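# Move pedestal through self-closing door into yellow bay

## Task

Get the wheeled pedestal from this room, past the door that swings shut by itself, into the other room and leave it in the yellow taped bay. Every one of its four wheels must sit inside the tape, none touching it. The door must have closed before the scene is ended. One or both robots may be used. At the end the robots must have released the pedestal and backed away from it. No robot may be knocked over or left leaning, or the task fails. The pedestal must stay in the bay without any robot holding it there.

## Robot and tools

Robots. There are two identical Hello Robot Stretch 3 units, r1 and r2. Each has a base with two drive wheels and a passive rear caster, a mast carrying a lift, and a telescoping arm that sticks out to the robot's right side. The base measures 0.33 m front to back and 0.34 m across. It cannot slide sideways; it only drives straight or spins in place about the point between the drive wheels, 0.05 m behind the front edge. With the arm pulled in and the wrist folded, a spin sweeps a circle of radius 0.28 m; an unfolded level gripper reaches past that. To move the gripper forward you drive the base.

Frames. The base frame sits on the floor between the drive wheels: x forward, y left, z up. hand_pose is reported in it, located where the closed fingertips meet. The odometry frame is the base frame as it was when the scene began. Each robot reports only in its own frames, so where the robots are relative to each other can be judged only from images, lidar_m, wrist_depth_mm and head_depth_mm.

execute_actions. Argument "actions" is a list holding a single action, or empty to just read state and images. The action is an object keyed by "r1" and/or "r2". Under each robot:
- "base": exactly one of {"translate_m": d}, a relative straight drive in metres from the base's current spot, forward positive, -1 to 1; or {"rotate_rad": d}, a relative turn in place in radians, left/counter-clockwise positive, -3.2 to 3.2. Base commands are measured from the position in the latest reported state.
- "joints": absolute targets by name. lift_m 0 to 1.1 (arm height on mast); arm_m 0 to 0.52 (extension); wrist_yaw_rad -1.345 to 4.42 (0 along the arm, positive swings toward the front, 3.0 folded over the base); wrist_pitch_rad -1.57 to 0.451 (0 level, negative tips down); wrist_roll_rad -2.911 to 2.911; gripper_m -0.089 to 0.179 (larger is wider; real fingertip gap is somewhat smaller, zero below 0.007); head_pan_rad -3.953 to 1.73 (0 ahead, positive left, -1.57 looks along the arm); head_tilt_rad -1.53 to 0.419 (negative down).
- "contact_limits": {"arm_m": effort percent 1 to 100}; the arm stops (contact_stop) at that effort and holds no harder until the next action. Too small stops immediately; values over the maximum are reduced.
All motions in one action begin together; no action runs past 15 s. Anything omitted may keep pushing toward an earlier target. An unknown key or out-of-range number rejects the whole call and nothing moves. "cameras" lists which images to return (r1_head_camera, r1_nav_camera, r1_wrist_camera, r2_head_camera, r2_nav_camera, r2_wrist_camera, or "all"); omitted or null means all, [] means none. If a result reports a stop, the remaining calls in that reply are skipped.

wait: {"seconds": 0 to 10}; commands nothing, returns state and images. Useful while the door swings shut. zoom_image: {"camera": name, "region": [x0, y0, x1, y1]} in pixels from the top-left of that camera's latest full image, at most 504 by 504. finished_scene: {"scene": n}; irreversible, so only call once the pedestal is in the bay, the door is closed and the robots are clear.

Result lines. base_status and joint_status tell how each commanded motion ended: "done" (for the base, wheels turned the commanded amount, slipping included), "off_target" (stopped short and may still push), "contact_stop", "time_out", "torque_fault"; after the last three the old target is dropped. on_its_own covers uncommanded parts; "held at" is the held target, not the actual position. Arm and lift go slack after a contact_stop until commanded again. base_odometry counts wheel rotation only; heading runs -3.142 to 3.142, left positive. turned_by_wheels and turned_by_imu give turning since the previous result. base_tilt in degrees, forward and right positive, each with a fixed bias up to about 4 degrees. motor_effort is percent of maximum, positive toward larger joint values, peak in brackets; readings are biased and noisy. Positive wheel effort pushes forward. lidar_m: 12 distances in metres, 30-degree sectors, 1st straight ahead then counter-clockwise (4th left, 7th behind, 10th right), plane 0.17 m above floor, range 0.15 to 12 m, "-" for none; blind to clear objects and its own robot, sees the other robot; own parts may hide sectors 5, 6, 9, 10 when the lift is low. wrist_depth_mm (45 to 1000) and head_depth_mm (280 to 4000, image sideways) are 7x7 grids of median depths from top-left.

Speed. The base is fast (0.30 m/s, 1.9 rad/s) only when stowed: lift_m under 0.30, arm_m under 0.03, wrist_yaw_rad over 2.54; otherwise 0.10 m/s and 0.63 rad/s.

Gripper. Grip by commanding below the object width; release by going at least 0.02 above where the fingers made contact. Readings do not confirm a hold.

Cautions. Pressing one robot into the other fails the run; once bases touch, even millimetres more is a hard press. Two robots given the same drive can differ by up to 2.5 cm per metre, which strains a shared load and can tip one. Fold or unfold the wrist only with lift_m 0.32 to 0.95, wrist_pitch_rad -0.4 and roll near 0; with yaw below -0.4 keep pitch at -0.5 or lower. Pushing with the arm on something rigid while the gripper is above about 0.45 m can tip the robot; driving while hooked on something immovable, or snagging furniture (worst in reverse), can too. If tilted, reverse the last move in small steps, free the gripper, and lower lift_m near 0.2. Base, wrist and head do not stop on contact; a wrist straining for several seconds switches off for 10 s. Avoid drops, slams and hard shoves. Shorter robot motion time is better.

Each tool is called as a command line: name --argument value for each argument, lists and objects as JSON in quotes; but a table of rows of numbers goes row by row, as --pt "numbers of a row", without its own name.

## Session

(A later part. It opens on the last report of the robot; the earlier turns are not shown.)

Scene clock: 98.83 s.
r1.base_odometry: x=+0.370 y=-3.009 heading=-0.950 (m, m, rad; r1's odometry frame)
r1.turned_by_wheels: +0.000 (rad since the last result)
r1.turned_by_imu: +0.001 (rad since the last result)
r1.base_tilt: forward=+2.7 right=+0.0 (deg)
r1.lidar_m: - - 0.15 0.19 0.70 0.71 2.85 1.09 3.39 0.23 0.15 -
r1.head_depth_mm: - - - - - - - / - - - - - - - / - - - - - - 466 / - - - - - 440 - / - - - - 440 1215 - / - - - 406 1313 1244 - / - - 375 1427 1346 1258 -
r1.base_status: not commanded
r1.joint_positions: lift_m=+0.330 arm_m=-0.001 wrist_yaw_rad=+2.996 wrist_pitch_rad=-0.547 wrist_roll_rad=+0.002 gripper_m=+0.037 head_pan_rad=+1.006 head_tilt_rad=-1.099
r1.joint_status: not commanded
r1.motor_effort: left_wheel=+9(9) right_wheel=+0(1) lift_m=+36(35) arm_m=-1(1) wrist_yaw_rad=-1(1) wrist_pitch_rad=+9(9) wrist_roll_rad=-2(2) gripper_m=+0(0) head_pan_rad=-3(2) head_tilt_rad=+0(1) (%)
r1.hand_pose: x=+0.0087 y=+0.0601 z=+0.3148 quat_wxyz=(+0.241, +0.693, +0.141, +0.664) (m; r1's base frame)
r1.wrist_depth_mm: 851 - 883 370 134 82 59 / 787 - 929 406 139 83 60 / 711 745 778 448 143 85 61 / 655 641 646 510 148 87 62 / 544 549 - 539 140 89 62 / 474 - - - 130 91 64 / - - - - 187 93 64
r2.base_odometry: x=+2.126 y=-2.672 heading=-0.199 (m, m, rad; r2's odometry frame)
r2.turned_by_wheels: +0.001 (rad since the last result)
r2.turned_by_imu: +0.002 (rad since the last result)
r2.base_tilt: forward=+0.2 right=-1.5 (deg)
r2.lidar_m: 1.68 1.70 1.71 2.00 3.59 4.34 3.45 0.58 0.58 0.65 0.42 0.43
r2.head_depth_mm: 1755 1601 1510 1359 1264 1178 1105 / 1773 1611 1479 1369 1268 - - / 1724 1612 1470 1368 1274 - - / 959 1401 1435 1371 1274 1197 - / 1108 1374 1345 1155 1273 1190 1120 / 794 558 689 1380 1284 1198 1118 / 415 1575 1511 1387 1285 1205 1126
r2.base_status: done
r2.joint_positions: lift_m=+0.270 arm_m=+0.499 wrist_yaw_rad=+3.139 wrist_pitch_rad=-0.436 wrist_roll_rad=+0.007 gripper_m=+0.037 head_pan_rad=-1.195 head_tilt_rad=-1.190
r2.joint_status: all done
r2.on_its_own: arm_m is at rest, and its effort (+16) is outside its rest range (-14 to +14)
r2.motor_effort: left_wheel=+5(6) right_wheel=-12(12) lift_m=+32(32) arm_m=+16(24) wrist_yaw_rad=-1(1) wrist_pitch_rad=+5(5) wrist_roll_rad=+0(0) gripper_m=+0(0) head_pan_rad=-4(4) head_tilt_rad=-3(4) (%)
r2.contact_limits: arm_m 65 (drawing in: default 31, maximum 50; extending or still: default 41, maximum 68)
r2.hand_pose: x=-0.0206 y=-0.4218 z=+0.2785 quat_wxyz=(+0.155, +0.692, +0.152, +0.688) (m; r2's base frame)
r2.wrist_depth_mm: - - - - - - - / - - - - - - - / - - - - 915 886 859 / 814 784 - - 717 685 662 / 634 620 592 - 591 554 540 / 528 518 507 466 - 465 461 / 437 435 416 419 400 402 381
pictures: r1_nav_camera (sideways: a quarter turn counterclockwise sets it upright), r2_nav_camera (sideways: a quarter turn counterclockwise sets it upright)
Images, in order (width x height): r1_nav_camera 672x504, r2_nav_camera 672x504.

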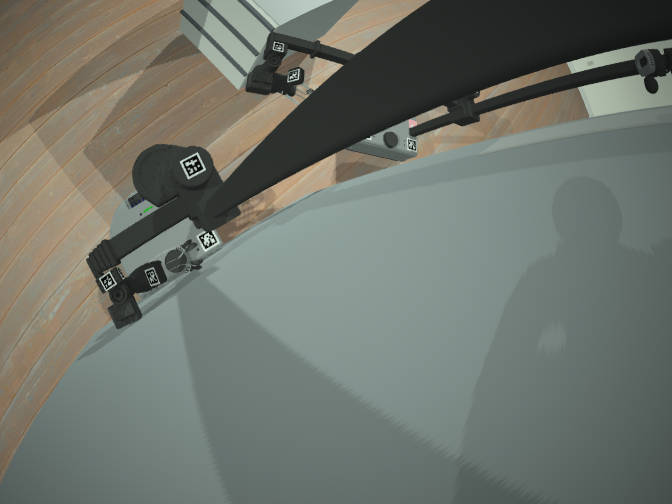

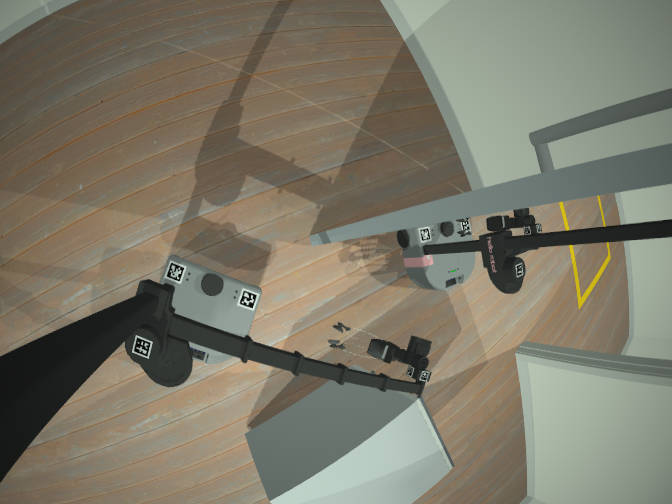

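execute_actions --actions '[{"r2":{"joints":{"arm_m":0.0},"base":{"rotate_rad":0.36}}}]' --cameras '[]'

execute_actions --actions '[{"r2":{"base":{"translate_m":-0.86},"joints":{"head_pan_rad":0,"head_tilt_rad":-0.9}}}]' --cameras '[]'

execute_actions --actions '[{"r2":{"base":{"rotate_rad":-1.17}}}]' --cameras '["r2_nav_camera","r2_head_camera"]'

Scene clock: 104.17 s.
r1.base_odometry: x=+0.370 y=-3.009 heading=-0.950 (m, m, rad; r1's odometry frame)
r1.turned_by_wheels: +0.000 (rad since the last result)
r1.turned_by_imu: +0.001 (rad since the last result)
r1.base_tilt: forward=+2.7 right=+0.0 (deg)
r1.lidar_m: - - 0.15 0.19 0.70 0.71 2.86 1.09 3.42 0.23 0.15 -
r1.head_depth_mm: - - - - - - - / - - - - - - - / - - - - - - 465 / - - - - - 440 - / - - - - 440 1208 - / - - - 406 1299 1240 - / - - 375 1413 1337 1262 -
r1.base_status: not commanded
r1.joint_positions: lift_m=+0.330 arm_m=-0.001 wrist_yaw_rad=+2.996 wrist_pitch_rad=-0.547 wrist_roll_rad=+0.002 gripper_m=+0.037 head_pan_rad=+1.006 head_tilt_rad=-1.099
r1.joint_status: not commanded
r1.motor_effort: left_wheel=+8(8) right_wheel=+0(1) lift_m=+36(35) arm_m=-1(1) wrist_yaw_rad=-1(1) wrist_pitch_rad=+9(9) wrist_roll_rad=-2(2) gripper_m=+0(1) head_pan_rad=-3(3) head_tilt_rad=+0(1) (%)
r1.hand_pose: x=+0.0087 y=+0.0601 z=+0.3148 quat_wxyz=(+0.241, +0.693, +0.141, +0.664) (m; r1's base frame)
r1.wrist_depth_mm: 879 - 831 364 134 82 59 / 772 - 872 402 138 84 60 / 693 740 779 445 143 85 61 / 631 639 647 498 149 87 62 / 545 548 - 541 140 89 63 / 477 - - - 130 91 63 / - - - - 188 92 64
r2.base_odometry: x=+2.126 y=-2.672 heading=+0.161 (m, m, rad; r2's odometry frame)
r2.turned_by_wheels: +0.360 (rad since the last result)
r2.turned_by_imu: +0.355 (rad since the last result)
r2.base_tilt: forward=+0.2 right=-1.6 (deg)
r2.lidar_m: 1.73 1.70 1.84 2.79 4.35 3.86 0.59 0.58 0.60 0.85 0.42 1.55
r2.head_depth_mm: 919 1386 1426 1361 1264 1180 1107 / 1146 1359 1372 1363 1271 - - / 498 790 1340 1360 1285 - - / 464 596 1456 1343 1275 1204 - / 1562 1625 1493 1380 1281 1195 1117 / 1555 1633 1494 1378 1282 1195 1120 / 1556 1638 1505 1383 1282 1198 1122
r2.base_status: done
r2.joint_positions: lift_m=+0.270 arm_m=+0.003 wrist_yaw_rad=+3.139 wrist_pitch_rad=-0.436 wrist_roll_rad=+0.007 gripper_m=+0.037 head_pan_rad=-1.195 head_tilt_rad=-1.190
r2.joint_status: all done
joint sent to its limit — the command would take r2.arm_m past its lower limit, so that joint was sent only as far as its limit.
r2.motor_effort: left_wheel=-2(9) right_wheel=+3(9) lift_m=+32(32) arm_m=-6(14) wrist_yaw_rad=-1(1) wrist_pitch_rad=+5(5) wrist_roll_rad=+0(0) gripper_m=+1(0) head_pan_rad=-4(4) head_tilt_rad=-4(4) (%)
r2.hand_pose: x=-0.0206 y=+0.0739 z=+0.2785 quat_wxyz=(+0.155, +0.692, +0.152, +0.688) (m; r2's base frame)
r2.wrist_depth_mm: - - - - - - - / - - - - - - - / - - - 954 916 887 837 / 784 764 746 723 708 692 667 / 624 617 598 572 590 549 546 / 520 511 511 - - 477 452 / 443 - - - 396 401 399
pictures: none
No camera images: the call's "cameras" was empty. Leave "cameras" out to get every camera's image.

Scene clock: 108.90 s.
r1.base_odometry: x=+0.370 y=-3.009 heading=-0.950 (m, m, rad; r1's odometry frame)
r1.turned_by_wheels: +0.000 (rad since the last result)
r1.turned_by_imu: +0.001 (rad since the last result)
r1.base_tilt: forward=+2.7 right=+0.0 (deg)
r1.lidar_m: - - 0.15 0.19 0.87 0.86 2.86 1.09 3.42 0.23 0.15 -
r1.head_depth_mm: - - - - - - - / - - - - - - - / - - - - - - 466 / - - - - - 440 - / - - - - 440 1214 - / - - - 406 1306 1243 - / - - 375 1435 1342 1258 -
r1.base_status: not commanded
r1.joint_positions: lift_m=+0.330 arm_m=-0.001 wrist_yaw_rad=+2.996 wrist_pitch_rad=-0.547 wrist_roll_rad=+0.002 gripper_m=+0.037 head_pan_rad=+1.006 head_tilt_rad=-1.099
r1.joint_status: not commanded
r1.motor_effort: left_wheel=+8(9) right_wheel=+0(1) lift_m=+36(36) arm_m=-1(1) wrist_yaw_rad=-3(1) wrist_pitch_rad=+9(9) wrist_roll_rad=-2(2) gripper_m=+0(1) head_pan_rad=-3(3) head_tilt_rad=+0(0) (%)
r1.hand_pose: x=+0.0087 y=+0.0601 z=+0.3148 quat_wxyz=(+0.241, +0.693, +0.141, +0.664) (m; r1's base frame)
r1.wrist_depth_mm: - - - 366 134 82 59 / 936 - 981 403 139 84 60 / 727 747 792 444 143 85 61 / 639 638 641 496 149 87 62 / 544 545 - 535 140 89 62 / 482 - - - 130 91 63 / - - - - 187 93 64
r2.base_odometry: x=+1.277 y=-2.810 heading=+0.161 (m, m, rad; r2's odometry frame)
r2.turned_by_wheels: +0.000 (rad since the last result)
r2.turned_by_imu: -0.001 (rad since the last result)
r2.base_tilt: forward=+0.3 right=-1.5 (deg)
r2.lidar_m: 2.53 2.49 2.69 4.07 4.03 2.88 2.29 2.26 0.20 0.20 0.27 1.08
r2.head_depth_mm: 2587 2365 1932 1552 1430 1268 1134 / 2677 2357 1941 1639 1426 1265 1134 / 2584 2360 1949 1659 1433 1265 1135 / 2484 2370 1947 1659 1441 1270 1137 / 2398 2372 1949 1657 1437 1276 1140 / 2284 2392 1965 1665 1432 1277 1140 / 2223 2382 1968 1663 1448 1282 1137
r2.base_status: done
r2.joint_positions: lift_m=+0.270 arm_m=+0.003 wrist_yaw_rad=+3.137 wrist_pitch_rad=-0.435 wrist_roll_rad=+0.007 gripper_m=+0.037 head_pan_rad=-0.005 head_tilt_rad=-0.896
r2.joint_status: all done
r2.motor_effort: left_wheel=+0(30) right_wheel=+1(30) lift_m=+31(32) arm_m=-4(6) wrist_yaw_rad=-1(1) wrist_pitch_rad=+5(5) wrist_roll_rad=+0(0) gripper_m=+1(0) head_pan_rad=+3(57) head_tilt_rad=-1(14) (%)
r2.hand_pose: x=-0.0203 y=+0.0742 z=+0.2789 quat_wxyz=(+0.155, +0.693, +0.151, +0.688) (m; r2's base frame)
r2.wrist_depth_mm: - - - - - - - / - - - - - - - / - - - 974 924 909 851 / 793 776 748 723 700 703 662 / 629 624 600 575 585 552 548 / 523 520 523 - - 472 461 / 443 - - - 398 399 399
pictures: none
No camera images: the call's "cameras" was empty. Leave "cameras" out to get every camera's image.

Scene clock: 110.93 s.
r1.base_odometry: x=+0.370 y=-3.009 heading=-0.950 (m, m, rad; r1's odometry frame)
r1.turned_by_wheels: +0.000 (rad since the last result)
r1.turned_by_imu: +0.001 (rad since the last result)
r1.base_tilt: forward=+2.6 right=+0.1 (deg)
r1.lidar_m: - - 0.15 0.19 0.87 0.86 2.86 1.09 3.40 0.23 0.15 -
r1.head_depth_mm: - - - - - - - / - - - - - - - / - - - - - - 465 / - - - - - 440 - / - - - - 440 1215 - / - - - 405 1302 1242 - / - - 376 1432 1341 1256 -
r1.base_status: not commanded
r1.joint_positions: lift_m=+0.330 arm_m=-0.001 wrist_yaw_rad=+2.996 wrist_pitch_rad=-0.547 wrist_roll_rad=+0.002 gripper_m=+0.037 head_pan_rad=+1.006 head_tilt_rad=-1.099
r1.joint_status: not commanded
r1.motor_effort: left_wheel=+8(8) right_wheel=-1(1) lift_m=+35(36) arm_m=-1(1) wrist_yaw_rad=-2(1) wrist_pitch_rad=+9(9) wrist_roll_rad=-2(2) gripper_m=+0(0) head_pan_rad=-3(3) head_tilt_rad=-1(0) (%)
r1.hand_pose: x=+0.0087 y=+0.0601 z=+0.3148 quat_wxyz=(+0.241, +0.693, +0.141, +0.664) (m; r1's base frame)
r1.wrist_depth_mm: - - - 368 134 82 59 / 954 - 971 403 138 83 60 / 725 735 761 445 143 85 61 / 648 637 652 498 148 87 62 / 542 557 - 542 140 89 63 / 481 - - - 130 91 63 / - - - - 186 92 64
r2.base_odometry: x=+1.277 y=-2.810 heading=-1.009 (m, m, rad; r2's odometry frame)
r2.turned_by_wheels: -1.170 (rad since the last result)
r2.turned_by_imu: -1.146 (rad since the last result)
r2.base_tilt: forward=+0.2 right=-1.5 (deg)
r2.lidar_m: 0.25 0.48 1.08 2.49 2.59 3.56 4.00 3.18 2.35 2.25 0.20 0.20
r2.head_depth_mm: 1628 1853 1937 1643 877 775 695 / 2987 2287 1931 1014 879 777 706 / 3027 2375 1948 1011 878 776 862 / 3060 2360 1957 1659 880 828 1121 / 3066 2381 1970 1661 915 1229 1140 / 3034 2388 1719 1618 1440 1275 1140 / 2747 1326 1643 1624 1450 1279 1141
r2.base_status: done
r2.joint_positions: lift_m=+0.270 arm_m=+0.003 wrist_yaw_rad=+3.140 wrist_pitch_rad=-0.435 wrist_roll_rad=+0.007 gripper_m=+0.037 head_pan_rad=-0.005 head_tilt_rad=-0.896
r2.joint_status: not commanded
r2.motor_effort: left_wheel=+2(13) right_wheel=-2(9) lift_m=+31(31) arm_m=+0(4) wrist_yaw_rad=-2(38) wrist_pitch_rad=+5(5) wrist_roll_rad=+0(0) gripper_m=+0(0) head_pan_rad=+2(3) head_tilt_rad=-1(1) (%)
r2.hand_pose: x=-0.0209 y=+0.0745 z=+0.2788 quat_wxyz=(+0.154, +0.693, +0.152, +0.688) (m; r2's base frame)
r2.wrist_depth_mm: - - - - - - - / - - - - - - - / - - - 991 923 867 867 / 805 772 753 727 705 682 652 / 643 611 606 582 599 568 540 / 522 520 515 - - 470 459 / 456 - - - 401 403 395
pictures: r2_head_camera (sideways: a quarter turn clockwise sets it upright), r2_nav_camera (sideways: a quarter turn counterclockwise sets it upright)
Images, in order (width x height): r2_head_camera 896x504, r2_nav_camera 672x504.

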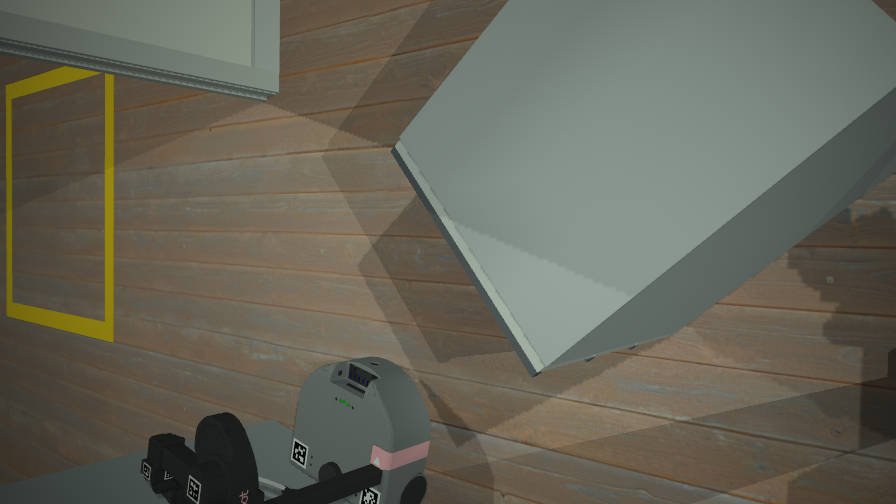

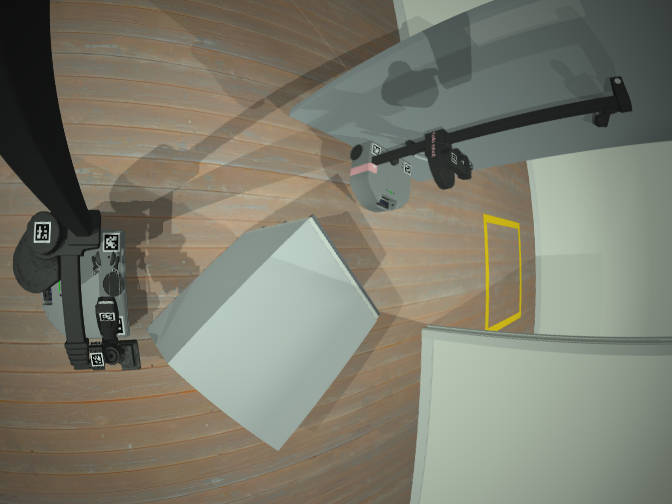

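execute_actions --actions '[{"r2":{"base":{"translate_m":-0.2}}}]' --cameras '[]'

execute_actions --actions '[{"r2":{"base":{"rotate_rad":1.1}}}]' --cameras '[]'

execute_actions --actions '[{"r2":{"base":{"translate_m":0.3}}}]' --cameras '[]'

execute_actions --actions '[{"r2":{"base":{"rotate_rad":-0.4}}}]' --cameras '[]'

execute_actions --actions '[{"r2":{"base":{"translate_m":0.17},"joints":{"head_pan_rad":-1.3,"head_tilt_rad":-1.1}}}]' --cameras '["r2_nav_camera","r2_head_camera"]'

Scene clock: 115.57 s.
r1.base_odometry: x=+0.370 y=-3.009 heading=-0.950 (m, m, rad; r1's odometry frame)
r1.turned_by_wheels: +0.000 (rad since the last result)
r1.turned_by_imu: +0.001 (rad since the last result)
r1.base_tilt: forward=+2.7 right=+0.0 (deg)
r1.lidar_m: - - 0.15 0.19 0.87 0.86 2.86 1.09 3.43 0.23 0.15 -
r1.head_depth_mm: - - - - - - - / - - - - - - - / - - - - - - 466 / - - - - - 441 - / - - - - 441 1224 - / - - - 406 1307 1242 - / - - 375 1436 1345 1265 -
r1.base_status: not commanded
r1.joint_positions: lift_m=+0.330 arm_m=-0.001 wrist_yaw_rad=+2.996 wrist_pitch_rad=-0.547 wrist_roll_rad=+0.002 gripper_m=+0.037 head_pan_rad=+1.006 head_tilt_rad=-1.099
r1.joint_status: not commanded
r1.motor_effort: left_wheel=+8(8) right_wheel=+0(1) lift_m=+36(35) arm_m=-1(2) wrist_yaw_rad=-2(1) wrist_pitch_rad=+9(9) wrist_roll_rad=-2(2) gripper_m=+0(0) head_pan_rad=-3(5) head_tilt_rad=-1(0) (%)
r1.hand_pose: x=+0.0087 y=+0.0601 z=+0.3148 quat_wxyz=(+0.241, +0.693, +0.141, +0.664) (m; r1's base frame)
r1.wrist_depth_mm: - - - 371 134 82 59 / 930 - 942 403 138 84 60 / 728 758 770 456 143 85 61 / 639 645 656 504 148 87 62 / 553 539 - 539 140 89 62 / 483 - - - 131 91 63 / - - - - 187 93 64
r2.base_odometry: x=+1.171 y=-2.640 heading=-1.009 (m, m, rad; r2's odometry frame)
r2.turned_by_wheels: +0.000 (rad since the last result)
r2.turned_by_imu: +0.000 (rad since the last result)
r2.base_tilt: forward=+0.2 right=-1.5 (deg)
r2.lidar_m: 0.40 1.22 2.58 2.49 2.59 3.57 3.84 3.18 2.35 2.26 2.35 0.36
r2.head_depth_mm: 1784 2070 1933 1010 879 1051 1130 / 3032 2232 1938 1010 880 824 1118 / 3024 2359 1942 1012 896 1035 1136 / 3024 2380 1951 1013 1005 1248 1140 / 3030 2374 1955 1062 1363 1274 1139 / 3076 2304 1794 1660 1446 1272 1140 / 1668 1414 1753 1664 1443 1274 1142
r2.base_status: done
r2.joint_positions: lift_m=+0.270 arm_m=+0.003 wrist_yaw_rad=+3.139 wrist_pitch_rad=-0.435 wrist_roll_rad=+0.007 gripper_m=+0.037 head_pan_rad=-0.005 head_tilt_rad=-0.896
r2.joint_status: not commanded
r2.motor_effort: left_wheel=+3(6) right_wheel=-2(9) lift_m=+31(31) arm_m=+0(0) wrist_yaw_rad=-2(1) wrist_pitch_rad=+5(5) wrist_roll_rad=+0(0) gripper_m=+0(0) head_pan_rad=+2(2) head_tilt_rad=-1(1) (%)
r2.hand_pose: x=-0.0207 y=+0.0745 z=+0.2788 quat_wxyz=(+0.154, +0.693, +0.152, +0.688) (m; r2's base frame)
r2.wrist_depth_mm: - - - - - - - / - - - - - - - / - - - 966 902 877 844 / 817 768 748 747 713 691 651 / 624 623 592 588 583 564 542 / 518 512 514 - - 470 455 / 447 - - - 397 403 393
pictures: none
No camera images: the call's "cameras" was empty. Leave "cameras" out to get every camera's image.

Scene clock: 117.53 s.
r1.base_odometry: x=+0.370 y=-3.009 heading=-0.950 (m, m, rad; r1's odometry frame)
r1.turned_by_wheels: +0.000 (rad since the last result)
r1.turned_by_imu: +0.000 (rad since the last result)
r1.base_tilt: forward=+2.7 right=+0.0 (deg)
r1.lidar_m: - - 0.15 0.19 0.87 0.86 2.85 1.09 3.41 0.23 0.15 -
r1.head_depth_mm: - - - - - - - / - - - - - - - / - - - - - - 466 / - - - - - 439 - / - - - - 441 1214 - / - - - 406 1305 1241 - / - - 375 1435 1333 1257 -
r1.base_status: not commanded
r1.joint_positions: lift_m=+0.330 arm_m=-0.001 wrist_yaw_rad=+2.996 wrist_pitch_rad=-0.547 wrist_roll_rad=+0.002 gripper_m=+0.037 head_pan_rad=+1.006 head_tilt_rad=-1.099
r1.joint_status: not commanded
r1.motor_effort: left_wheel=+8(8) right_wheel=+0(1) lift_m=+36(35) arm_m=-1(1) wrist_yaw_rad=-1(0) wrist_pitch_rad=+9(9) wrist_roll_rad=-2(2) gripper_m=+0(0) head_pan_rad=-3(3) head_tilt_rad=+0(1) (%)
r1.hand_pose: x=+0.0087 y=+0.0601 z=+0.3148 quat_wxyz=(+0.241, +0.693, +0.141, +0.664) (m; r1's base frame)
r1.wrist_depth_mm: - - - 363 134 82 59 / 915 - 968 400 138 84 60 / 739 761 776 446 144 85 61 / 648 635 642 496 149 87 62 / 541 553 - 538 140 89 62 / 478 - - - 130 91 64 / - - - - 186 93 65
r2.base_odometry: x=+1.171 y=-2.640 heading=+0.091 (m, m, rad; r2's odometry frame)
r2.turned_by_wheels: +1.100 (rad since the last result)
r2.turned_by_imu: +1.081 (rad since the last result)
r2.base_tilt: forward=+0.2 right=-1.5 (deg)
r2.lidar_m: 2.55 2.49 2.63 3.71 3.85 3.04 2.32 2.26 2.38 0.36 0.42 1.22
r2.head_depth_mm: 2659 2346 1934 1609 1433 1264 1132 / 2742 2373 1931 1645 1430 1263 1132 / 2669 2368 1945 1651 1435 1264 1136 / 2551 2370 1935 1655 1437 1269 1138 / 2436 2385 1949 1669 1445 1271 1138 / 2328 2382 1955 1653 1442 1276 1143 / 2249 2376 1967 1665 1448 1278 1143
r2.base_status: done
r2.joint_positions: lift_m=+0.270 arm_m=+0.003 wrist_yaw_rad=+3.139 wrist_pitch_rad=-0.435 wrist_roll_rad=+0.007 gripper_m=+0.037 head_pan_rad=-0.005 head_tilt_rad=-0.896
r2.joint_status: not commanded
r2.motor_effort: left_wheel=-3(8) right_wheel=+3(7) lift_m=+31(31) arm_m=+0(0) wrist_yaw_rad=-2(1) wrist_pitch_rad=+5(5) wrist_roll_rad=+0(0) gripper_m=+0(0) head_pan_rad=+2(3) head_tilt_rad=-1(1) (%)
r2.hand_pose: x=-0.0207 y=+0.0744 z=+0.2788 quat_wxyz=(+0.154, +0.693, +0.152, +0.688) (m; r2's base frame)
r2.wrist_depth_mm: - - - - - - - / - - - - - - - / - - - 982 912 881 853 / 794 772 743 727 708 691 674 / 629 622 606 576 583 560 547 / 522 525 514 - - 469 465 / 446 - - - 399 404 398
pictures: none
No camera images: the call's "cameras" was empty. Leave "cameras" out to get every camera's image.

Scene clock: 120.20 s.
r1.base_odometry: x=+0.370 y=-3.009 heading=-0.950 (m, m, rad; r1's odometry frame)
r1.turned_by_wheels: +0.000 (rad since the last result)
r1.turned_by_imu: +0.001 (rad since the last result)
r1.base_tilt: forward=+2.7 right=+0.0 (deg)
r1.lidar_m: - - 0.15 0.19 0.87 0.86 2.85 1.09 3.43 0.22 0.15 -
r1.head_depth_mm: - - - - - - - / - - - - - - - / - - - - - - 466 / - - - - - 440 - / - - - - 440 1211 - / - - - 405 1305 1238 - / - - 375 1433 1341 1259 -
r1.base_status: not commanded
r1.joint_positions: lift_m=+0.330 arm_m=-0.001 wrist_yaw_rad=+2.996 wrist_pitch_rad=-0.547 wrist_roll_rad=+0.002 gripper_m=+0.037 head_pan_rad=+1.006 head_tilt_rad=-1.099
r1.joint_status: not commanded
r1.motor_effort: left_wheel=+8(8) right_wheel=+0(1) lift_m=+36(36) arm_m=-2(1) wrist_yaw_rad=-1(0) wrist_pitch_rad=+9(9) wrist_roll_rad=-2(2) gripper_m=+0(0) head_pan_rad=-4(4) head_tilt_rad=+0(0) (%)
r1.hand_pose: x=+0.0087 y=+0.0601 z=+0.3148 quat_wxyz=(+0.241, +0.693, +0.141, +0.664) (m; r1's base frame)
r1.wrist_depth_mm: - - - 365 134 82 59 / 938 - 953 406 138 84 60 / 760 757 784 448 143 85 61 / 642 635 654 494 148 87 62 / 551 552 - 542 140 89 62 / 471 - - - 130 91 63 / - - - - 188 92 64
r2.base_odometry: x=+1.469 y=-2.613 heading=+0.091 (m, m, rad; r2's odometry frame)
r2.turned_by_wheels: +0.000 (rad since the last result)
r2.turned_by_imu: +0.002 (rad since the last result)
r2.base_tilt: forward=+0.2 right=-1.5 (deg)
r2.lidar_m: 2.28 2.23 2.35 3.33 4.01 3.39 2.59 2.52 0.44 0.45 0.56 0.96
r2.head_depth_mm: 2483 2366 1939 1655 1434 1266 1135 / 2496 2369 1933 1647 1426 1271 1131 / 2382 2373 1942 1649 1432 1265 1138 / 2282 2379 1952 1654 1442 1270 1136 / 2177 2341 1954 1658 1443 1274 1139 / 2090 2263 1952 1665 1448 1276 1143 / 1999 2216 1964 1674 1442 1271 1138
r2.base_status: done
r2.joint_positions: lift_m=+0.270 arm_m=+0.003 wrist_yaw_rad=+3.139 wrist_pitch_rad=-0.435 wrist_roll_rad=+0.007 gripper_m=+0.037 head_pan_rad=-0.005 head_tilt_rad=-0.896
r2.joint_status: not commanded
r2.motor_effort: left_wheel=-3(7) right_wheel=+4(8) lift_m=+31(31) arm_m=+0(0) wrist_yaw_rad=-1(1) wrist_pitch_rad=+5(5) wrist_roll_rad=+0(0) gripper_m=+1(0) head_pan_rad=+3(4) head_tilt_rad=-1(1) (%)
r2.hand_pose: x=-0.0207 y=+0.0744 z=+0.2788 quat_wxyz=(+0.154, +0.693, +0.152, +0.688) (m; r2's base frame)
r2.wrist_depth_mm: - - - - - - - / - - - - - - - / - - - 958 898 894 826 / 816 777 750 719 700 672 648 / 638 624 596 585 583 557 541 / 523 514 511 - - 466 460 / 450 - - - 396 399 401
pictures: none
No camera images: the call's "cameras" was empty. Leave "cameras" out to get every camera's image.

Scene clock: 121.40 s.
r1.base_odometry: x=+0.370 y=-3.009 heading=-0.950 (m, m, rad; r1's odometry frame)
r1.turned_by_wheels: +0.000 (rad since the last result)
r1.turned_by_imu: +0.000 (rad since the last result)
r1.base_tilt: forward=+2.7 right=+0.0 (deg)
r1.lidar_m: - - 0.15 0.19 0.87 0.86 2.85 1.09 3.42 0.23 0.15 -
r1.head_depth_mm: - - - - - - - / - - - - - - - / - - - - - - 465 / - - - - - 440 - / - - - - 440 1214 - / - - - 406 1311 1245 - / - - 376 1437 1341 1265 -
r1.base_status: not commanded
r1.joint_positions: lift_m=+0.330 arm_m=-0.001 wrist_yaw_rad=+2.996 wrist_pitch_rad=-0.547 wrist_roll_rad=+0.002 gripper_m=+0.037 head_pan_rad=+1.006 head_tilt_rad=-1.099
r1.joint_status: not commanded
r1.motor_effort: left_wheel=+8(8) right_wheel=+0(1) lift_m=+35(35) arm_m=-1(2) wrist_yaw_rad=-1(1) wrist_pitch_rad=+9(9) wrist_roll_rad=-2(2) gripper_m=+0(0) head_pan_rad=-4(5) head_tilt_rad=-1(1) (%)
r1.hand_pose: x=+0.0087 y=+0.0601 z=+0.3148 quat_wxyz=(+0.241, +0.693, +0.141, +0.664) (m; r1's base frame)
r1.wrist_depth_mm: - - - 367 134 82 59 / 958 - 967 404 139 83 60 / 734 745 763 447 143 85 61 / 629 639 639 497 148 87 62 / 539 540 - 539 140 89 63 / 483 - - - 130 91 64 / - - - - 188 93 64
r2.base_odometry: x=+1.469 y=-2.613 heading=-0.309 (m, m, rad; r2's odometry frame)
r2.turned_by_wheels: -0.400 (rad since the last result)
r2.turned_by_imu: -0.393 (rad since the last result)
r2.base_tilt: forward=+0.2 right=-1.6 (deg)
r2.lidar_m: 0.96 2.23 2.23 2.47 3.93 3.95 3.08 2.54 0.46 0.44 0.46 1.09
r2.head_depth_mm: 915 1107 1392 1616 1434 1255 1132 / 867 995 1210 1550 1429 1263 1135 / 2106 2275 1891 1587 1429 1268 1141 / 2274 2377 1964 1654 1439 1271 1139 / 2495 2385 1957 1652 1441 1273 1140 / 2535 2391 1955 1659 1442 1280 1135 / 2320 2396 1967 1673 1444 1277 1145
r2.base_status: done
r2.joint_positions: lift_m=+0.270 arm_m=+0.003 wrist_yaw_rad=+3.139 wrist_pitch_rad=-0.435 wrist_roll_rad=+0.007 gripper_m=+0.037 head_pan_rad=-0.005 head_tilt_rad=-0.896
r2.joint_status: not commanded
r2.motor_effort: left_wheel=+2(9) right_wheel=-2(4) lift_m=+31(31) arm_m=+0(0) wrist_yaw_rad=-1(1) wrist_pitch_rad=+5(5) wrist_roll_rad=+0(0) gripper_m=+0(0) head_pan_rad=+2(3) head_tilt_rad=-1(1) (%)
r2.hand_pose: x=-0.0207 y=+0.0744 z=+0.2788 quat_wxyz=(+0.154, +0.693, +0.152, +0.688) (m; r2's base frame)
r2.wrist_depth_mm: - - - - - - - / - - - - - - - / - - - 964 931 896 860 / 793 782 757 715 707 685 669 / 625 626 604 590 575 554 543 / 521 516 517 - - 472 462 / 446 - - - 396 405 398
pictures: none
No camera images: the call's "cameras" was empty. Leave "cameras" out to get every camera's image.

Scene clock: 123.40 s.
r1.base_odometry: x=+0.370 y=-3.009 heading=-0.950 (m, m, rad; r1's odometry frame)
r1.turned_by_wheels: +0.000 (rad since the last result)
r1.turned_by_imu: +0.000 (rad since the last result)
r1.base_tilt: forward=+2.7 right=+0.0 (deg)
r1.lidar_m: - - 0.15 0.19 0.87 0.86 2.86 1.09 3.42 0.23 0.15 -
r1.head_depth_mm: - - - - - - - / - - - - - - - / - - - - - - 466 / - - - - - 440 - / - - - - 440 1216 - / - - - 406 1304 1245 - / - - 375 1435 1338 1263 -
r1.base_status: not commanded
r1.joint_positions: lift_m=+0.330 arm_m=-0.001 wrist_yaw_rad=+2.996 wrist_pitch_rad=-0.547 wrist_roll_rad=+0.002 gripper_m=+0.037 head_pan_rad=+1.006 head_tilt_rad=-1.099
r1.joint_status: not commanded
r1.motor_effort: left_wheel=+9(8) right_wheel=+1(1) lift_m=+35(36) arm_m=-2(1) wrist_yaw_rad=-1(0) wrist_pitch_rad=+9(9) wrist_roll_rad=-2(2) gripper_m=+0(0) head_pan_rad=-4(3) head_tilt_rad=-1(1) (%)
r1.hand_pose: x=+0.0087 y=+0.0601 z=+0.3148 quat_wxyz=(+0.241, +0.693, +0.141, +0.664) (m; r1's base frame)
r1.wrist_depth_mm: - - - 369 134 82 59 / 947 - 999 400 138 84 60 / 727 763 772 441 143 85 61 / 634 644 641 500 148 87 62 / 544 538 - 541 140 89 63 / 478 - - - 130 91 63 / - - - - 187 92 64
r2.base_odometry: x=+1.631 y=-2.665 heading=-0.309 (m, m, rad; r2's odometry frame)
r2.turned_by_wheels: +0.000 (rad since the last result)
r2.turned_by_imu: +0.002 (rad since the last result)
r2.base_tilt: forward=+0.3 right=-1.5 (deg)
r2.lidar_m: 0.79 2.13 2.12 2.35 3.73 4.09 3.22 2.65 0.46 0.44 0.46 0.87
r2.head_depth_mm: 2060 1802 976 875 1055 1198 1115 / 2054 1801 976 892 1145 1213 - / 2019 1804 981 908 1259 1231 - / 1961 1804 987 924 1285 1210 1125 / 1928 1812 1600 1435 1319 1207 1113 / 2075 1822 1620 1452 1322 1213 1118 / 2078 1825 1626 1464 1322 1212 1120
r2.base_status: done
r2.joint_positions: lift_m=+0.270 arm_m=+0.003 wrist_yaw_rad=+3.139 wrist_pitch_rad=-0.435 wrist_roll_rad=+0.007 gripper_m=+0.037 head_pan_rad=-1.294 head_tilt_rad=-1.087
r2.joint_status: all done
r2.motor_effort: left_wheel=+3(9) right_wheel=-2(4) lift_m=+31(31) arm_m=+0(0) wrist_yaw_rad=-1(1) wrist_pitch_rad=+5(5) wrist_roll_rad=+0(0) gripper_m=+0(1) head_pan_rad=-5(59) head_tilt_rad=-4(19) (%)
r2.hand_pose: x=-0.0207 y=+0.0744 z=+0.2788 quat_wxyz=(+0.154, +0.693, +0.152, +0.688) (m; r2's base frame)
r2.wrist_depth_mm: - - - - - - - / - - - - - - - / - - - 994 934 868 869 / 789 795 756 720 692 681 656 / 633 602 602 586 587 559 537 / 520 517 520 - - 469 462 / 442 - - - 401 405 400
pictures: r2_head_camera (sideways: a quarter turn clockwise sets it upright), r2_nav_camera (sideways: a quarter turn counterclockwise sets it upright)
Images, in order (width x height): r2_head_camera 896x504, r2_nav_camera 672x504.

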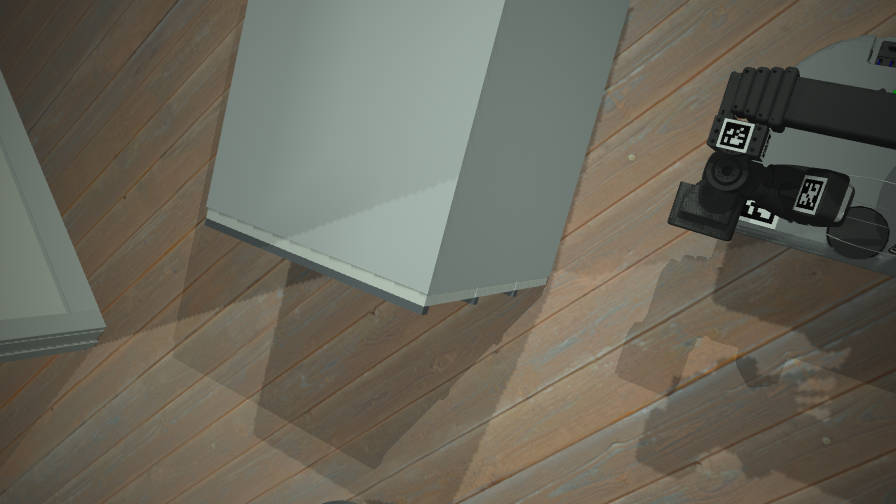

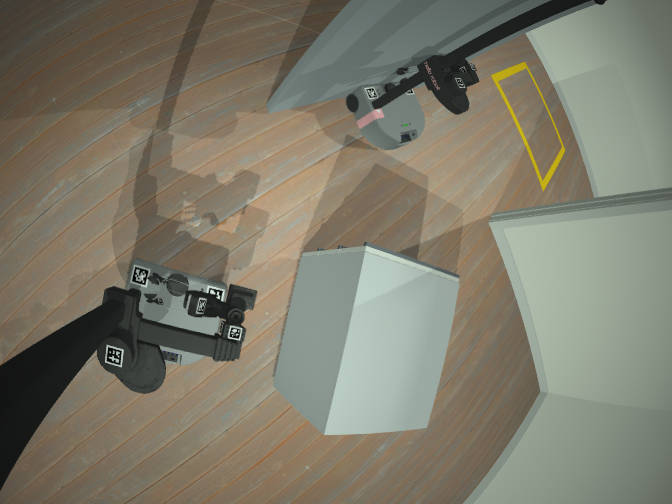

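execute_actions --actions '[]'

Scene clock: 124.07 s.
r1.base_odometry: x=+0.370 y=-3.009 heading=-0.950 (m, m, rad; r1's odometry frame)
r1.turned_by_wheels: +0.000 (rad since the last result)
r1.turned_by_imu: +0.000 (rad since the last result)
r1.base_tilt: forward=+2.6 right=+0.0 (deg)
r1.lidar_m: - - 0.15 0.19 0.87 0.86 2.85 1.09 3.41 0.23 0.15 -
r1.head_depth_mm: - - - - - - - / - - - - - - - / - - - - - - 466 / - - - - - 440 - / - - - - 441 1222 - / - - - 406 1305 1239 - / - - 375 1437 1340 1257 -
r1.base_status: not commanded
r1.joint_positions: lift_m=+0.330 arm_m=-0.001 wrist_yaw_rad=+2.996 wrist_pitch_rad=-0.547 wrist_roll_rad=+0.002 gripper_m=+0.037 head_pan_rad=+1.006 head_tilt_rad=-1.099
r1.joint_status: not commanded
r1.motor_effort: left_wheel=+8(8) right_wheel=+0(1) lift_m=+36(36) arm_m=-1(1) wrist_yaw_rad=-1(0) wrist_pitch_rad=+9(9) wrist_roll_rad=-2(2) gripper_m=+0(0) head_pan_rad=-4(3) head_tilt_rad=+0(1) (%)
r1.hand_pose: x=+0.0087 y=+0.0601 z=+0.3148 quat_wxyz=(+0.241, +0.693, +0.141, +0.664) (m; r1's base frame)
r1.wrist_depth_mm: - - - 367 134 82 59 / 964 - 956 406 139 83 60 / 745 764 781 449 143 85 61 / 639 644 640 502 149 87 62 / 538 538 - 529 140 89 63 / 484 - - - 130 91 63 / - - - - 187 92 64
r2.base_odometry: x=+1.631 y=-2.665 heading=-0.309 (m, m, rad; r2's odometry frame)
r2.turned_by_wheels: +0.000 (rad since the last result)
r2.turned_by_imu: +0.000 (rad since the last result)
r2.base_tilt: forward=+0.2 right=-1.5 (deg)
r2.lidar_m: 0.79 2.12 2.12 2.35 3.74 4.09 3.20 2.65 0.46 0.44 0.46 0.86
r2.head_depth_mm: 2057 1792 975 875 1057 1198 1116 / 2051 1802 978 892 1150 1216 - / 2019 1811 978 906 1254 1234 - / 1956 1801 983 927 1278 1216 1121 / 1924 1817 1609 1428 1317 1208 1110 / 2081 1822 1615 1451 1317 1210 1114 / 2092 1817 1625 1458 1321 1213 1120
r2.base_status: done
r2.joint_positions: lift_m=+0.270 arm_m=+0.003 wrist_yaw_rad=+3.139 wrist_pitch_rad=-0.435 wrist_roll_rad=+0.007 gripper_m=+0.037 head_pan_rad=-1.294 head_tilt_rad=-1.087
r2.joint_status: all done
r2.motor_effort: left_wheel=+2(9) right_wheel=-2(4) lift_m=+31(31) arm_m=+0(0) wrist_yaw_rad=-1(1) wrist_pitch_rad=+4(5) wrist_roll_rad=+0(0) gripper_m=+0(1) head_pan_rad=-4(59) head_tilt_rad=-4(19) (%)
r2.hand_pose: x=-0.0207 y=+0.0744 z=+0.2788 quat_wxyz=(+0.154, +0.693, +0.152, +0.688) (m; r2's base frame)
r2.wrist_depth_mm: - - - - - - - / - - - - - - - / - - - 964 907 878 870 / 819 771 731 733 691 669 656 / 623 618 604 584 585 557 544 / 518 514 519 - - 466 460 / 448 - - - 403 404 400
pictures: r1_head_camera (sideways: a quarter turn clockwise sets it upright), r1_nav_camera (sideways: a quarter turn counterclockwise sets it upright), r1_wrist_camera, r2_head_camera (sideways: a quarter turn clockwise sets it upright), r2_nav_camera (sideways: a quarter turn counterclockwise sets it upright), r2_wrist_camera
Images, in order (width x height): r1_head_camera 896x504, r1_nav_camera 672x504, r1_wrist_camera 644x364, r2_head_camera 896x504, r2_nav_camera 672x504, r2_wrist_camera 644x364.

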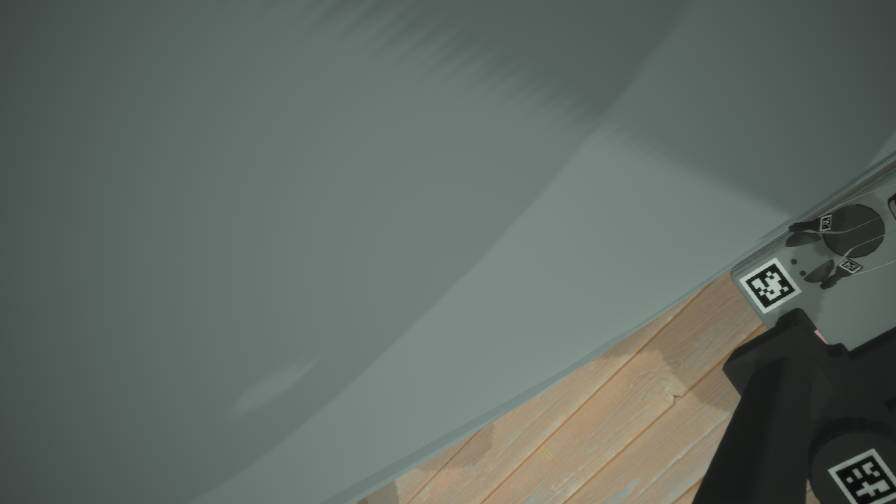

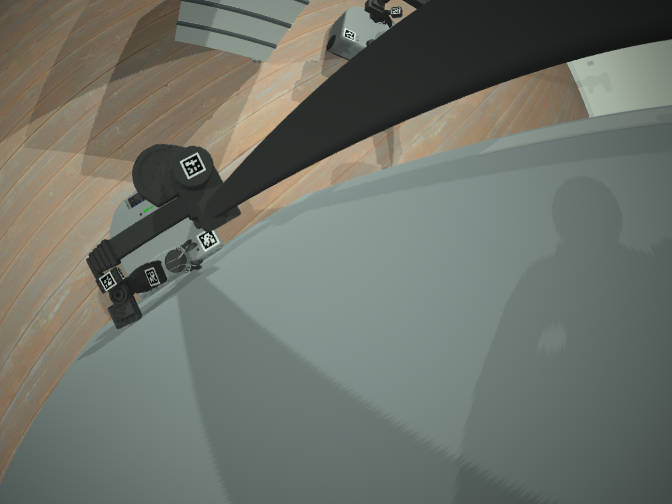

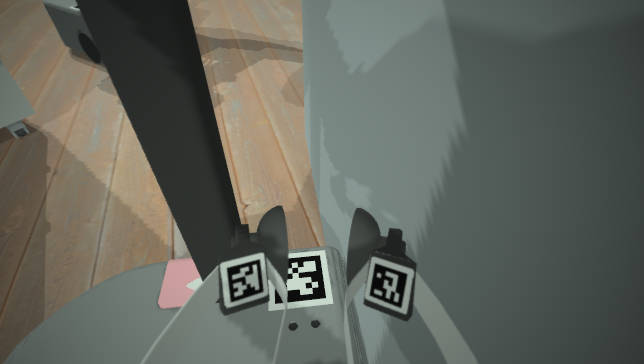

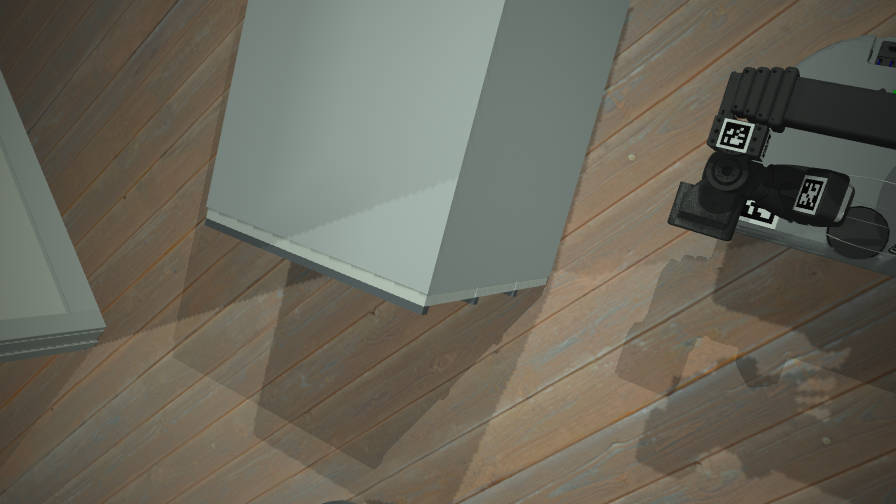

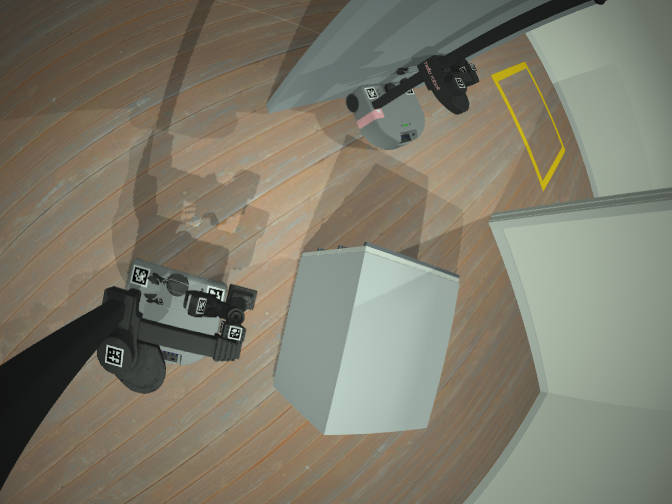

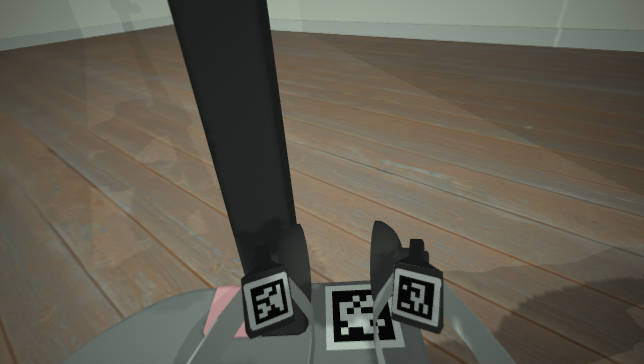

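execute_actions --actions '[{"r2":{"base":{"translate_m":0.04},"joints":{"arm_m":0.42},"contact_limits":{"arm_m":65}}}]' --cameras '["r2_head_camera","r2_nav_camera"]'

Scene clock: 128.73 s.
r1.base_odometry: x=+0.370 y=-3.009 heading=-0.950 (m, m, rad; r1's odometry frame)
r1.turned_by_wheels: +0.000 (rad since the last result)
r1.turned_by_imu: +0.001 (rad since the last result)
r1.base_tilt: forward=+2.7 right=+0.0 (deg)
r1.lidar_m: - - 0.15 0.19 1.34 0.84 1.00 1.09 3.42 0.23 0.15 -
r1.head_depth_mm: - - - - - - - / - - - - - - - / - - - - - - 466 / - - - - - 440 - / - - - - 440 1215 - / - - - 406 1304 1238 - / - - 376 1440 1339 1258 -
r1.base_status: not commanded
r1.joint_positions: lift_m=+0.330 arm_m=-0.001 wrist_yaw_rad=+2.996 wrist_pitch_rad=-0.547 wrist_roll_rad=+0.002 gripper_m=+0.037 head_pan_rad=+1.006 head_tilt_rad=-1.099
r1.joint_status: not commanded
r1.motor_effort: left_wheel=+8(8) right_wheel=+0(1) lift_m=+36(35) arm_m=-1(1) wrist_yaw_rad=-2(1) wrist_pitch_rad=+9(9) wrist_roll_rad=-2(2) gripper_m=+0(0) head_pan_rad=-3(4) head_tilt_rad=+0(1) (%)
r1.hand_pose: x=+0.0087 y=+0.0601 z=+0.3148 quat_wxyz=(+0.241, +0.693, +0.141, +0.664) (m; r1's base frame)
r1.wrist_depth_mm: - - - 366 134 82 59 / 959 - 977 400 138 84 60 / 760 758 785 441 143 85 61 / 641 642 640 499 149 87 62 / 550 551 - 550 140 89 62 / 486 - - - 130 91 63 / - - - - 187 92 64
r2.base_odometry: x=+1.669 y=-2.677 heading=-0.309 (m, m, rad; r2's odometry frame)
r2.turned_by_wheels: -0.001 (rad since the last result)
r2.turned_by_imu: +0.026 (rad since the last result)
r2.base_tilt: forward=+0.2 right=-1.6 (deg)
r2.lidar_m: 0.75 2.10 2.09 2.34 3.81 4.11 3.19 2.67 0.60 0.59 0.68 0.78
r2.head_depth_mm: 2045 1087 975 1023 1261 1190 1115 / 2038 1095 975 1146 1310 1216 - / 1996 1794 1008 1256 1313 1215 - / 1938 1809 1575 1427 1310 1202 1124 / 1953 1809 1612 1450 1315 1205 1109 / 2083 1816 1620 1449 1322 1209 1115 / 2078 1823 1597 1453 1319 1214 1120
r2.base_status: done
r2.joint_positions: lift_m=+0.270 arm_m=+0.418 wrist_yaw_rad=+3.140 wrist_pitch_rad=-0.436 wrist_roll_rad=+0.007 gripper_m=+0.037 head_pan_rad=-1.296 head_tilt_rad=-1.089
r2.joint_status: all done
r2.on_its_own: arm_m is at rest, and its effort (+26) is outside its rest range (-14 to +14)
r2.motor_effort: left_wheel=-8(18) right_wheel=+10(27) lift_m=+29(43) arm_m=+26(56) wrist_yaw_rad=-2(34) wrist_pitch_rad=+5(5) wrist_roll_rad=+0(0) gripper_m=+0(1) head_pan_rad=-3(5) head_tilt_rad=-3(4) (%)
r2.contact_limits: arm_m 65 (drawing in: default 31, maximum 50; extending or still: default 41, maximum 68)
r2.hand_pose: x=-0.0210 y=-0.3411 z=+0.2787 quat_wxyz=(+0.154, +0.693, +0.152, +0.688) (m; r2's base frame)
r2.wrist_depth_mm: - - - - - - - / - - - - - - - / - - - - 929 881 845 / 795 789 - - 705 672 657 / 636 609 - - 594 557 542 / 520 511 - - - 464 456 / 443 436 420 415 409 408 396
pictures: r2_head_camera (sideways: a quarter turn clockwise sets it upright), r2_nav_camera (sideways: a quarter turn counterclockwise sets it upright)
Images, in order (width x height): r2_head_camera 896x504, r2_nav_camera 672x504.

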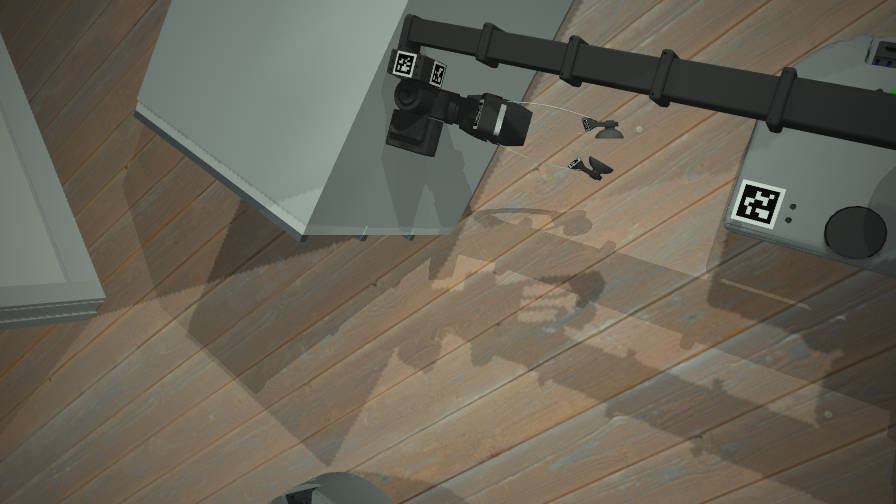

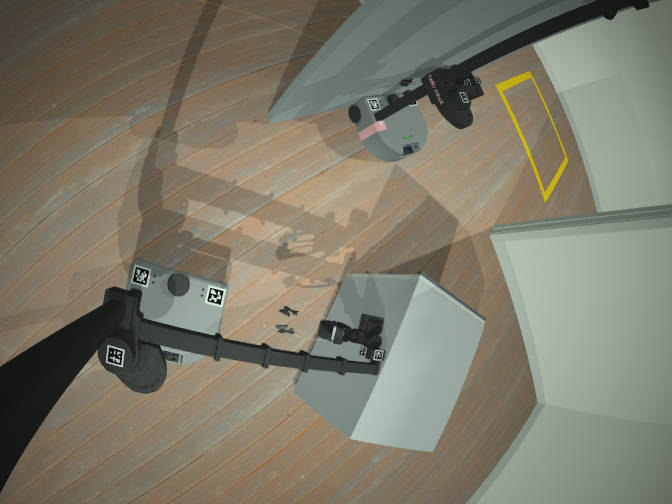

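execute_actions --actions '[{"r2":{"base":{"translate_m":0.12},"joints":{"arm_m":0.36}}}]' --cameras '[]'

execute_actions --actions '[{"r2":{"joints":{"arm_m":0.5},"contact_limits":{"arm_m":65}}}]' --cameras '["r2_head_camera","r2_nav_camera"]'

Scene clock: 131.67 s.
r1.base_odometry: x=+0.370 y=-3.009 heading=-0.950 (m, m, rad; r1's odometry frame)
r1.turned_by_wheels: +0.000 (rad since the last result)
r1.turned_by_imu: +0.001 (rad since the last result)
r1.base_tilt: forward=+2.7 right=+0.0 (deg)
r1.lidar_m: - - 0.15 0.19 1.09 0.84 1.00 1.09 3.42 0.23 0.15 -
r1.head_depth_mm: - - - - - - - / - - - - - - - / - - - - - - 466 / - - - - - 440 - / - - - - 440 1211 - / - - - 406 1310 1243 - / - - 375 1443 1349 1259 -
r1.base_status: not commanded
r1.joint_positions: lift_m=+0.330 arm_m=-0.001 wrist_yaw_rad=+2.996 wrist_pitch_rad=-0.547 wrist_roll_rad=+0.002 gripper_m=+0.037 head_pan_rad=+1.006 head_tilt_rad=-1.099
r1.joint_status: not commanded
r1.motor_effort: left_wheel=+8(8) right_wheel=-1(1) lift_m=+36(36) arm_m=-2(2) wrist_yaw_rad=-2(1) wrist_pitch_rad=+9(9) wrist_roll_rad=-2(2) gripper_m=+0(0) head_pan_rad=-4(4) head_tilt_rad=-1(0) (%)
r1.hand_pose: x=+0.0087 y=+0.0601 z=+0.3148 quat_wxyz=(+0.241, +0.693, +0.141, +0.664) (m; r1's base frame)
r1.wrist_depth_mm: - - - 366 134 82 59 / 939 - 948 405 139 84 60 / 745 752 768 438 143 85 61 / 636 633 643 498 148 87 62 / 549 556 - 534 140 89 63 / 480 - - - 130 91 63 / - - - - 187 93 64
r2.base_odometry: x=+1.784 y=-2.713 heading=-0.309 (m, m, rad; r2's odometry frame)
r2.turned_by_wheels: +0.000 (rad since the last result)
r2.turned_by_imu: +0.001 (rad since the last result)
r2.base_tilt: forward=+0.2 right=-1.5 (deg)
r2.lidar_m: 0.64 2.02 2.01 2.26 3.68 4.21 3.29 2.75 0.62 0.62 1.80 0.63
r2.head_depth_mm: 2033 1093 973 1026 1271 1192 1118 / 1993 1790 990 1113 1304 1212 - / 1937 1798 1594 1424 1305 1214 - / 1870 1813 1608 1442 1318 1205 1124 / 2069 1808 1607 1448 1321 1206 1114 / 2079 1818 1610 1456 1321 1211 1118 / 2084 1815 1437 1433 1325 1210 1119
r2.base_status: done
r2.joint_positions: lift_m=+0.270 arm_m=+0.360 wrist_yaw_rad=+3.140 wrist_pitch_rad=-0.436 wrist_roll_rad=+0.007 gripper_m=+0.037 head_pan_rad=-1.296 head_tilt_rad=-1.089
r2.joint_status: all done
r2.motor_effort: left_wheel=+1(4) right_wheel=+0(13) lift_m=+30(29) arm_m=-6(24) wrist_yaw_rad=-2(1) wrist_pitch_rad=+5(5) wrist_roll_rad=+0(0) gripper_m=+0(1) head_pan_rad=-3(3) head_tilt_rad=-3(4) (%)
r2.hand_pose: x=-0.0209 y=-0.2832 z=+0.2787 quat_wxyz=(+0.154, +0.693, +0.152, +0.688) (m; r2's base frame)
r2.wrist_depth_mm: - - - - - - - / - - - - - - - / - - - - 937 905 847 / 807 782 - - 691 684 661 / 633 624 - - 576 547 543 / 512 513 - - - 461 462 / 440 439 413 400 400 403 398
pictures: none
No camera images: the call's "cameras" was empty. Leave "cameras" out to get every camera's image.

Scene clock: 134.13 s.
r1.base_odometry: x=+0.370 y=-3.009 heading=-0.950 (m, m, rad; r1's odometry frame)
r1.turned_by_wheels: +0.000 (rad since the last result)
r1.turned_by_imu: +0.001 (rad since the last result)
r1.base_tilt: forward=+2.7 right=+0.1 (deg)
r1.lidar_m: - - 0.15 0.19 1.10 0.84 1.00 1.09 3.42 0.23 0.15 -
r1.head_depth_mm: - - - - - - - / - - - - - - - / - - - - - - 466 / - - - - - 440 - / - - - - 440 1217 - / - - - 406 1302 1241 - / - - 376 1435 1338 1260 -
r1.base_status: not commanded
r1.joint_positions: lift_m=+0.330 arm_m=-0.001 wrist_yaw_rad=+2.996 wrist_pitch_rad=-0.547 wrist_roll_rad=+0.002 gripper_m=+0.037 head_pan_rad=+1.006 head_tilt_rad=-1.099
r1.joint_status: not commanded
r1.motor_effort: left_wheel=+8(8) right_wheel=+0(1) lift_m=+35(35) arm_m=-1(1) wrist_yaw_rad=-3(2) wrist_pitch_rad=+9(9) wrist_roll_rad=-2(2) gripper_m=+0(0) head_pan_rad=-4(2) head_tilt_rad=-1(0) (%)
r1.hand_pose: x=+0.0087 y=+0.0601 z=+0.3148 quat_wxyz=(+0.241, +0.693, +0.141, +0.664) (m; r1's base frame)
r1.wrist_depth_mm: - - - 364 134 82 59 / 953 - 978 401 138 83 60 / 764 731 769 448 144 85 61 / 626 633 638 508 149 87 62 / 550 554 - 535 140 89 63 / 481 - - - 130 91 64 / - - - - 187 93 64
r2.base_odometry: x=+1.784 y=-2.713 heading=-0.308 (m, m, rad; r2's odometry frame)
r2.turned_by_wheels: +0.001 (rad since the last result)
r2.turned_by_imu: +0.005 (rad since the last result)
r2.base_tilt: forward=+0.3 right=-1.5 (deg)
r2.lidar_m: 0.64 2.01 2.01 2.26 3.71 4.21 3.27 2.75 0.67 0.67 1.80 0.63
r2.head_depth_mm: 2029 1090 985 1160 1288 1192 1117 / 1998 1796 1017 1357 1306 1217 - / 1935 1802 1607 1420 1313 1219 - / 1878 1812 1603 1439 1312 1206 1125 / 2068 1814 1606 1449 1316 1207 1112 / 2086 1810 1607 1454 1318 1207 1117 / 2091 1821 1436 1437 1330 1211 1117
r2.base_status: not commanded
r2.joint_positions: lift_m=+0.270 arm_m=+0.499 wrist_yaw_rad=+3.139 wrist_pitch_rad=-0.437 wrist_roll_rad=+0.007 gripper_m=+0.037 head_pan_rad=-1.296 head_tilt_rad=-1.089
r2.joint_status: all done
r2.on_its_own: arm_m is at rest, and its effort (+22) is outside its rest range (-14 to +14)
r2.motor_effort: left_wheel=+7(11) right_wheel=-13(13) lift_m=+34(43) arm_m=+22(58) wrist_yaw_rad=+0(1) wrist_pitch_rad=+5(6) wrist_roll_rad=+0(0) gripper_m=+0(0) head_pan_rad=-4(3) head_tilt_rad=-3(3) (%)
r2.contact_limits: arm_m 65 (drawing in: default 31, maximum 50; extending or still: default 41, maximum 68)
r2.hand_pose: x=-0.0206 y=-0.4215 z=+0.2783 quat_wxyz=(+0.155, +0.693, +0.152, +0.688) (m; r2's base frame)
r2.wrist_depth_mm: - - - - - - - / - - - - - - - / - - - - 924 905 845 / 799 800 - - 701 681 670 / 649 612 581 - 583 557 544 / 520 518 499 475 - 467 458 / 446 436 419 414 399 407 396
pictures: r2_head_camera (sideways: a quarter turn clockwise sets it upright), r2_nav_camera (sideways: a quarter turn counterclockwise sets it upright)
Images, in order (width x height): r2_head_camera 896x504, r2_nav_camera 672x504.

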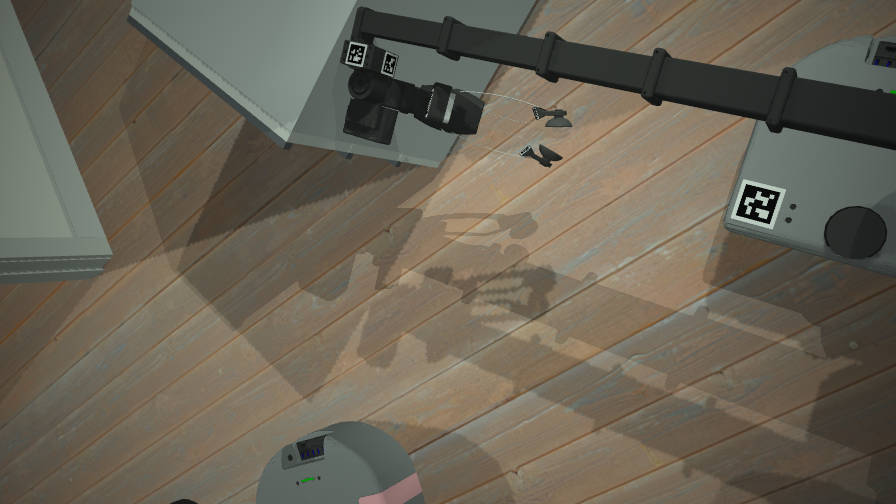

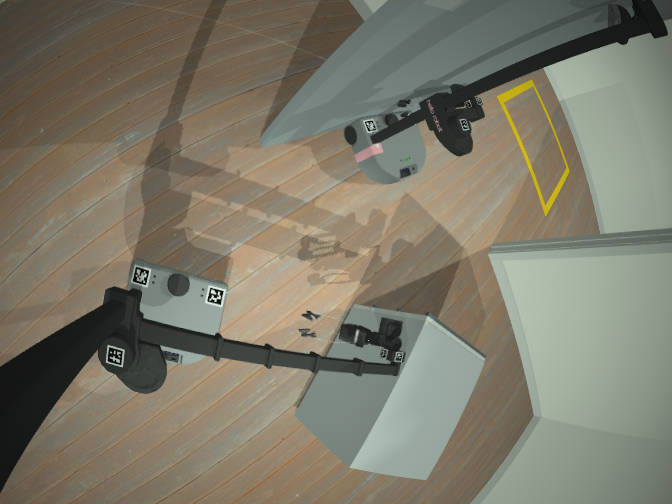

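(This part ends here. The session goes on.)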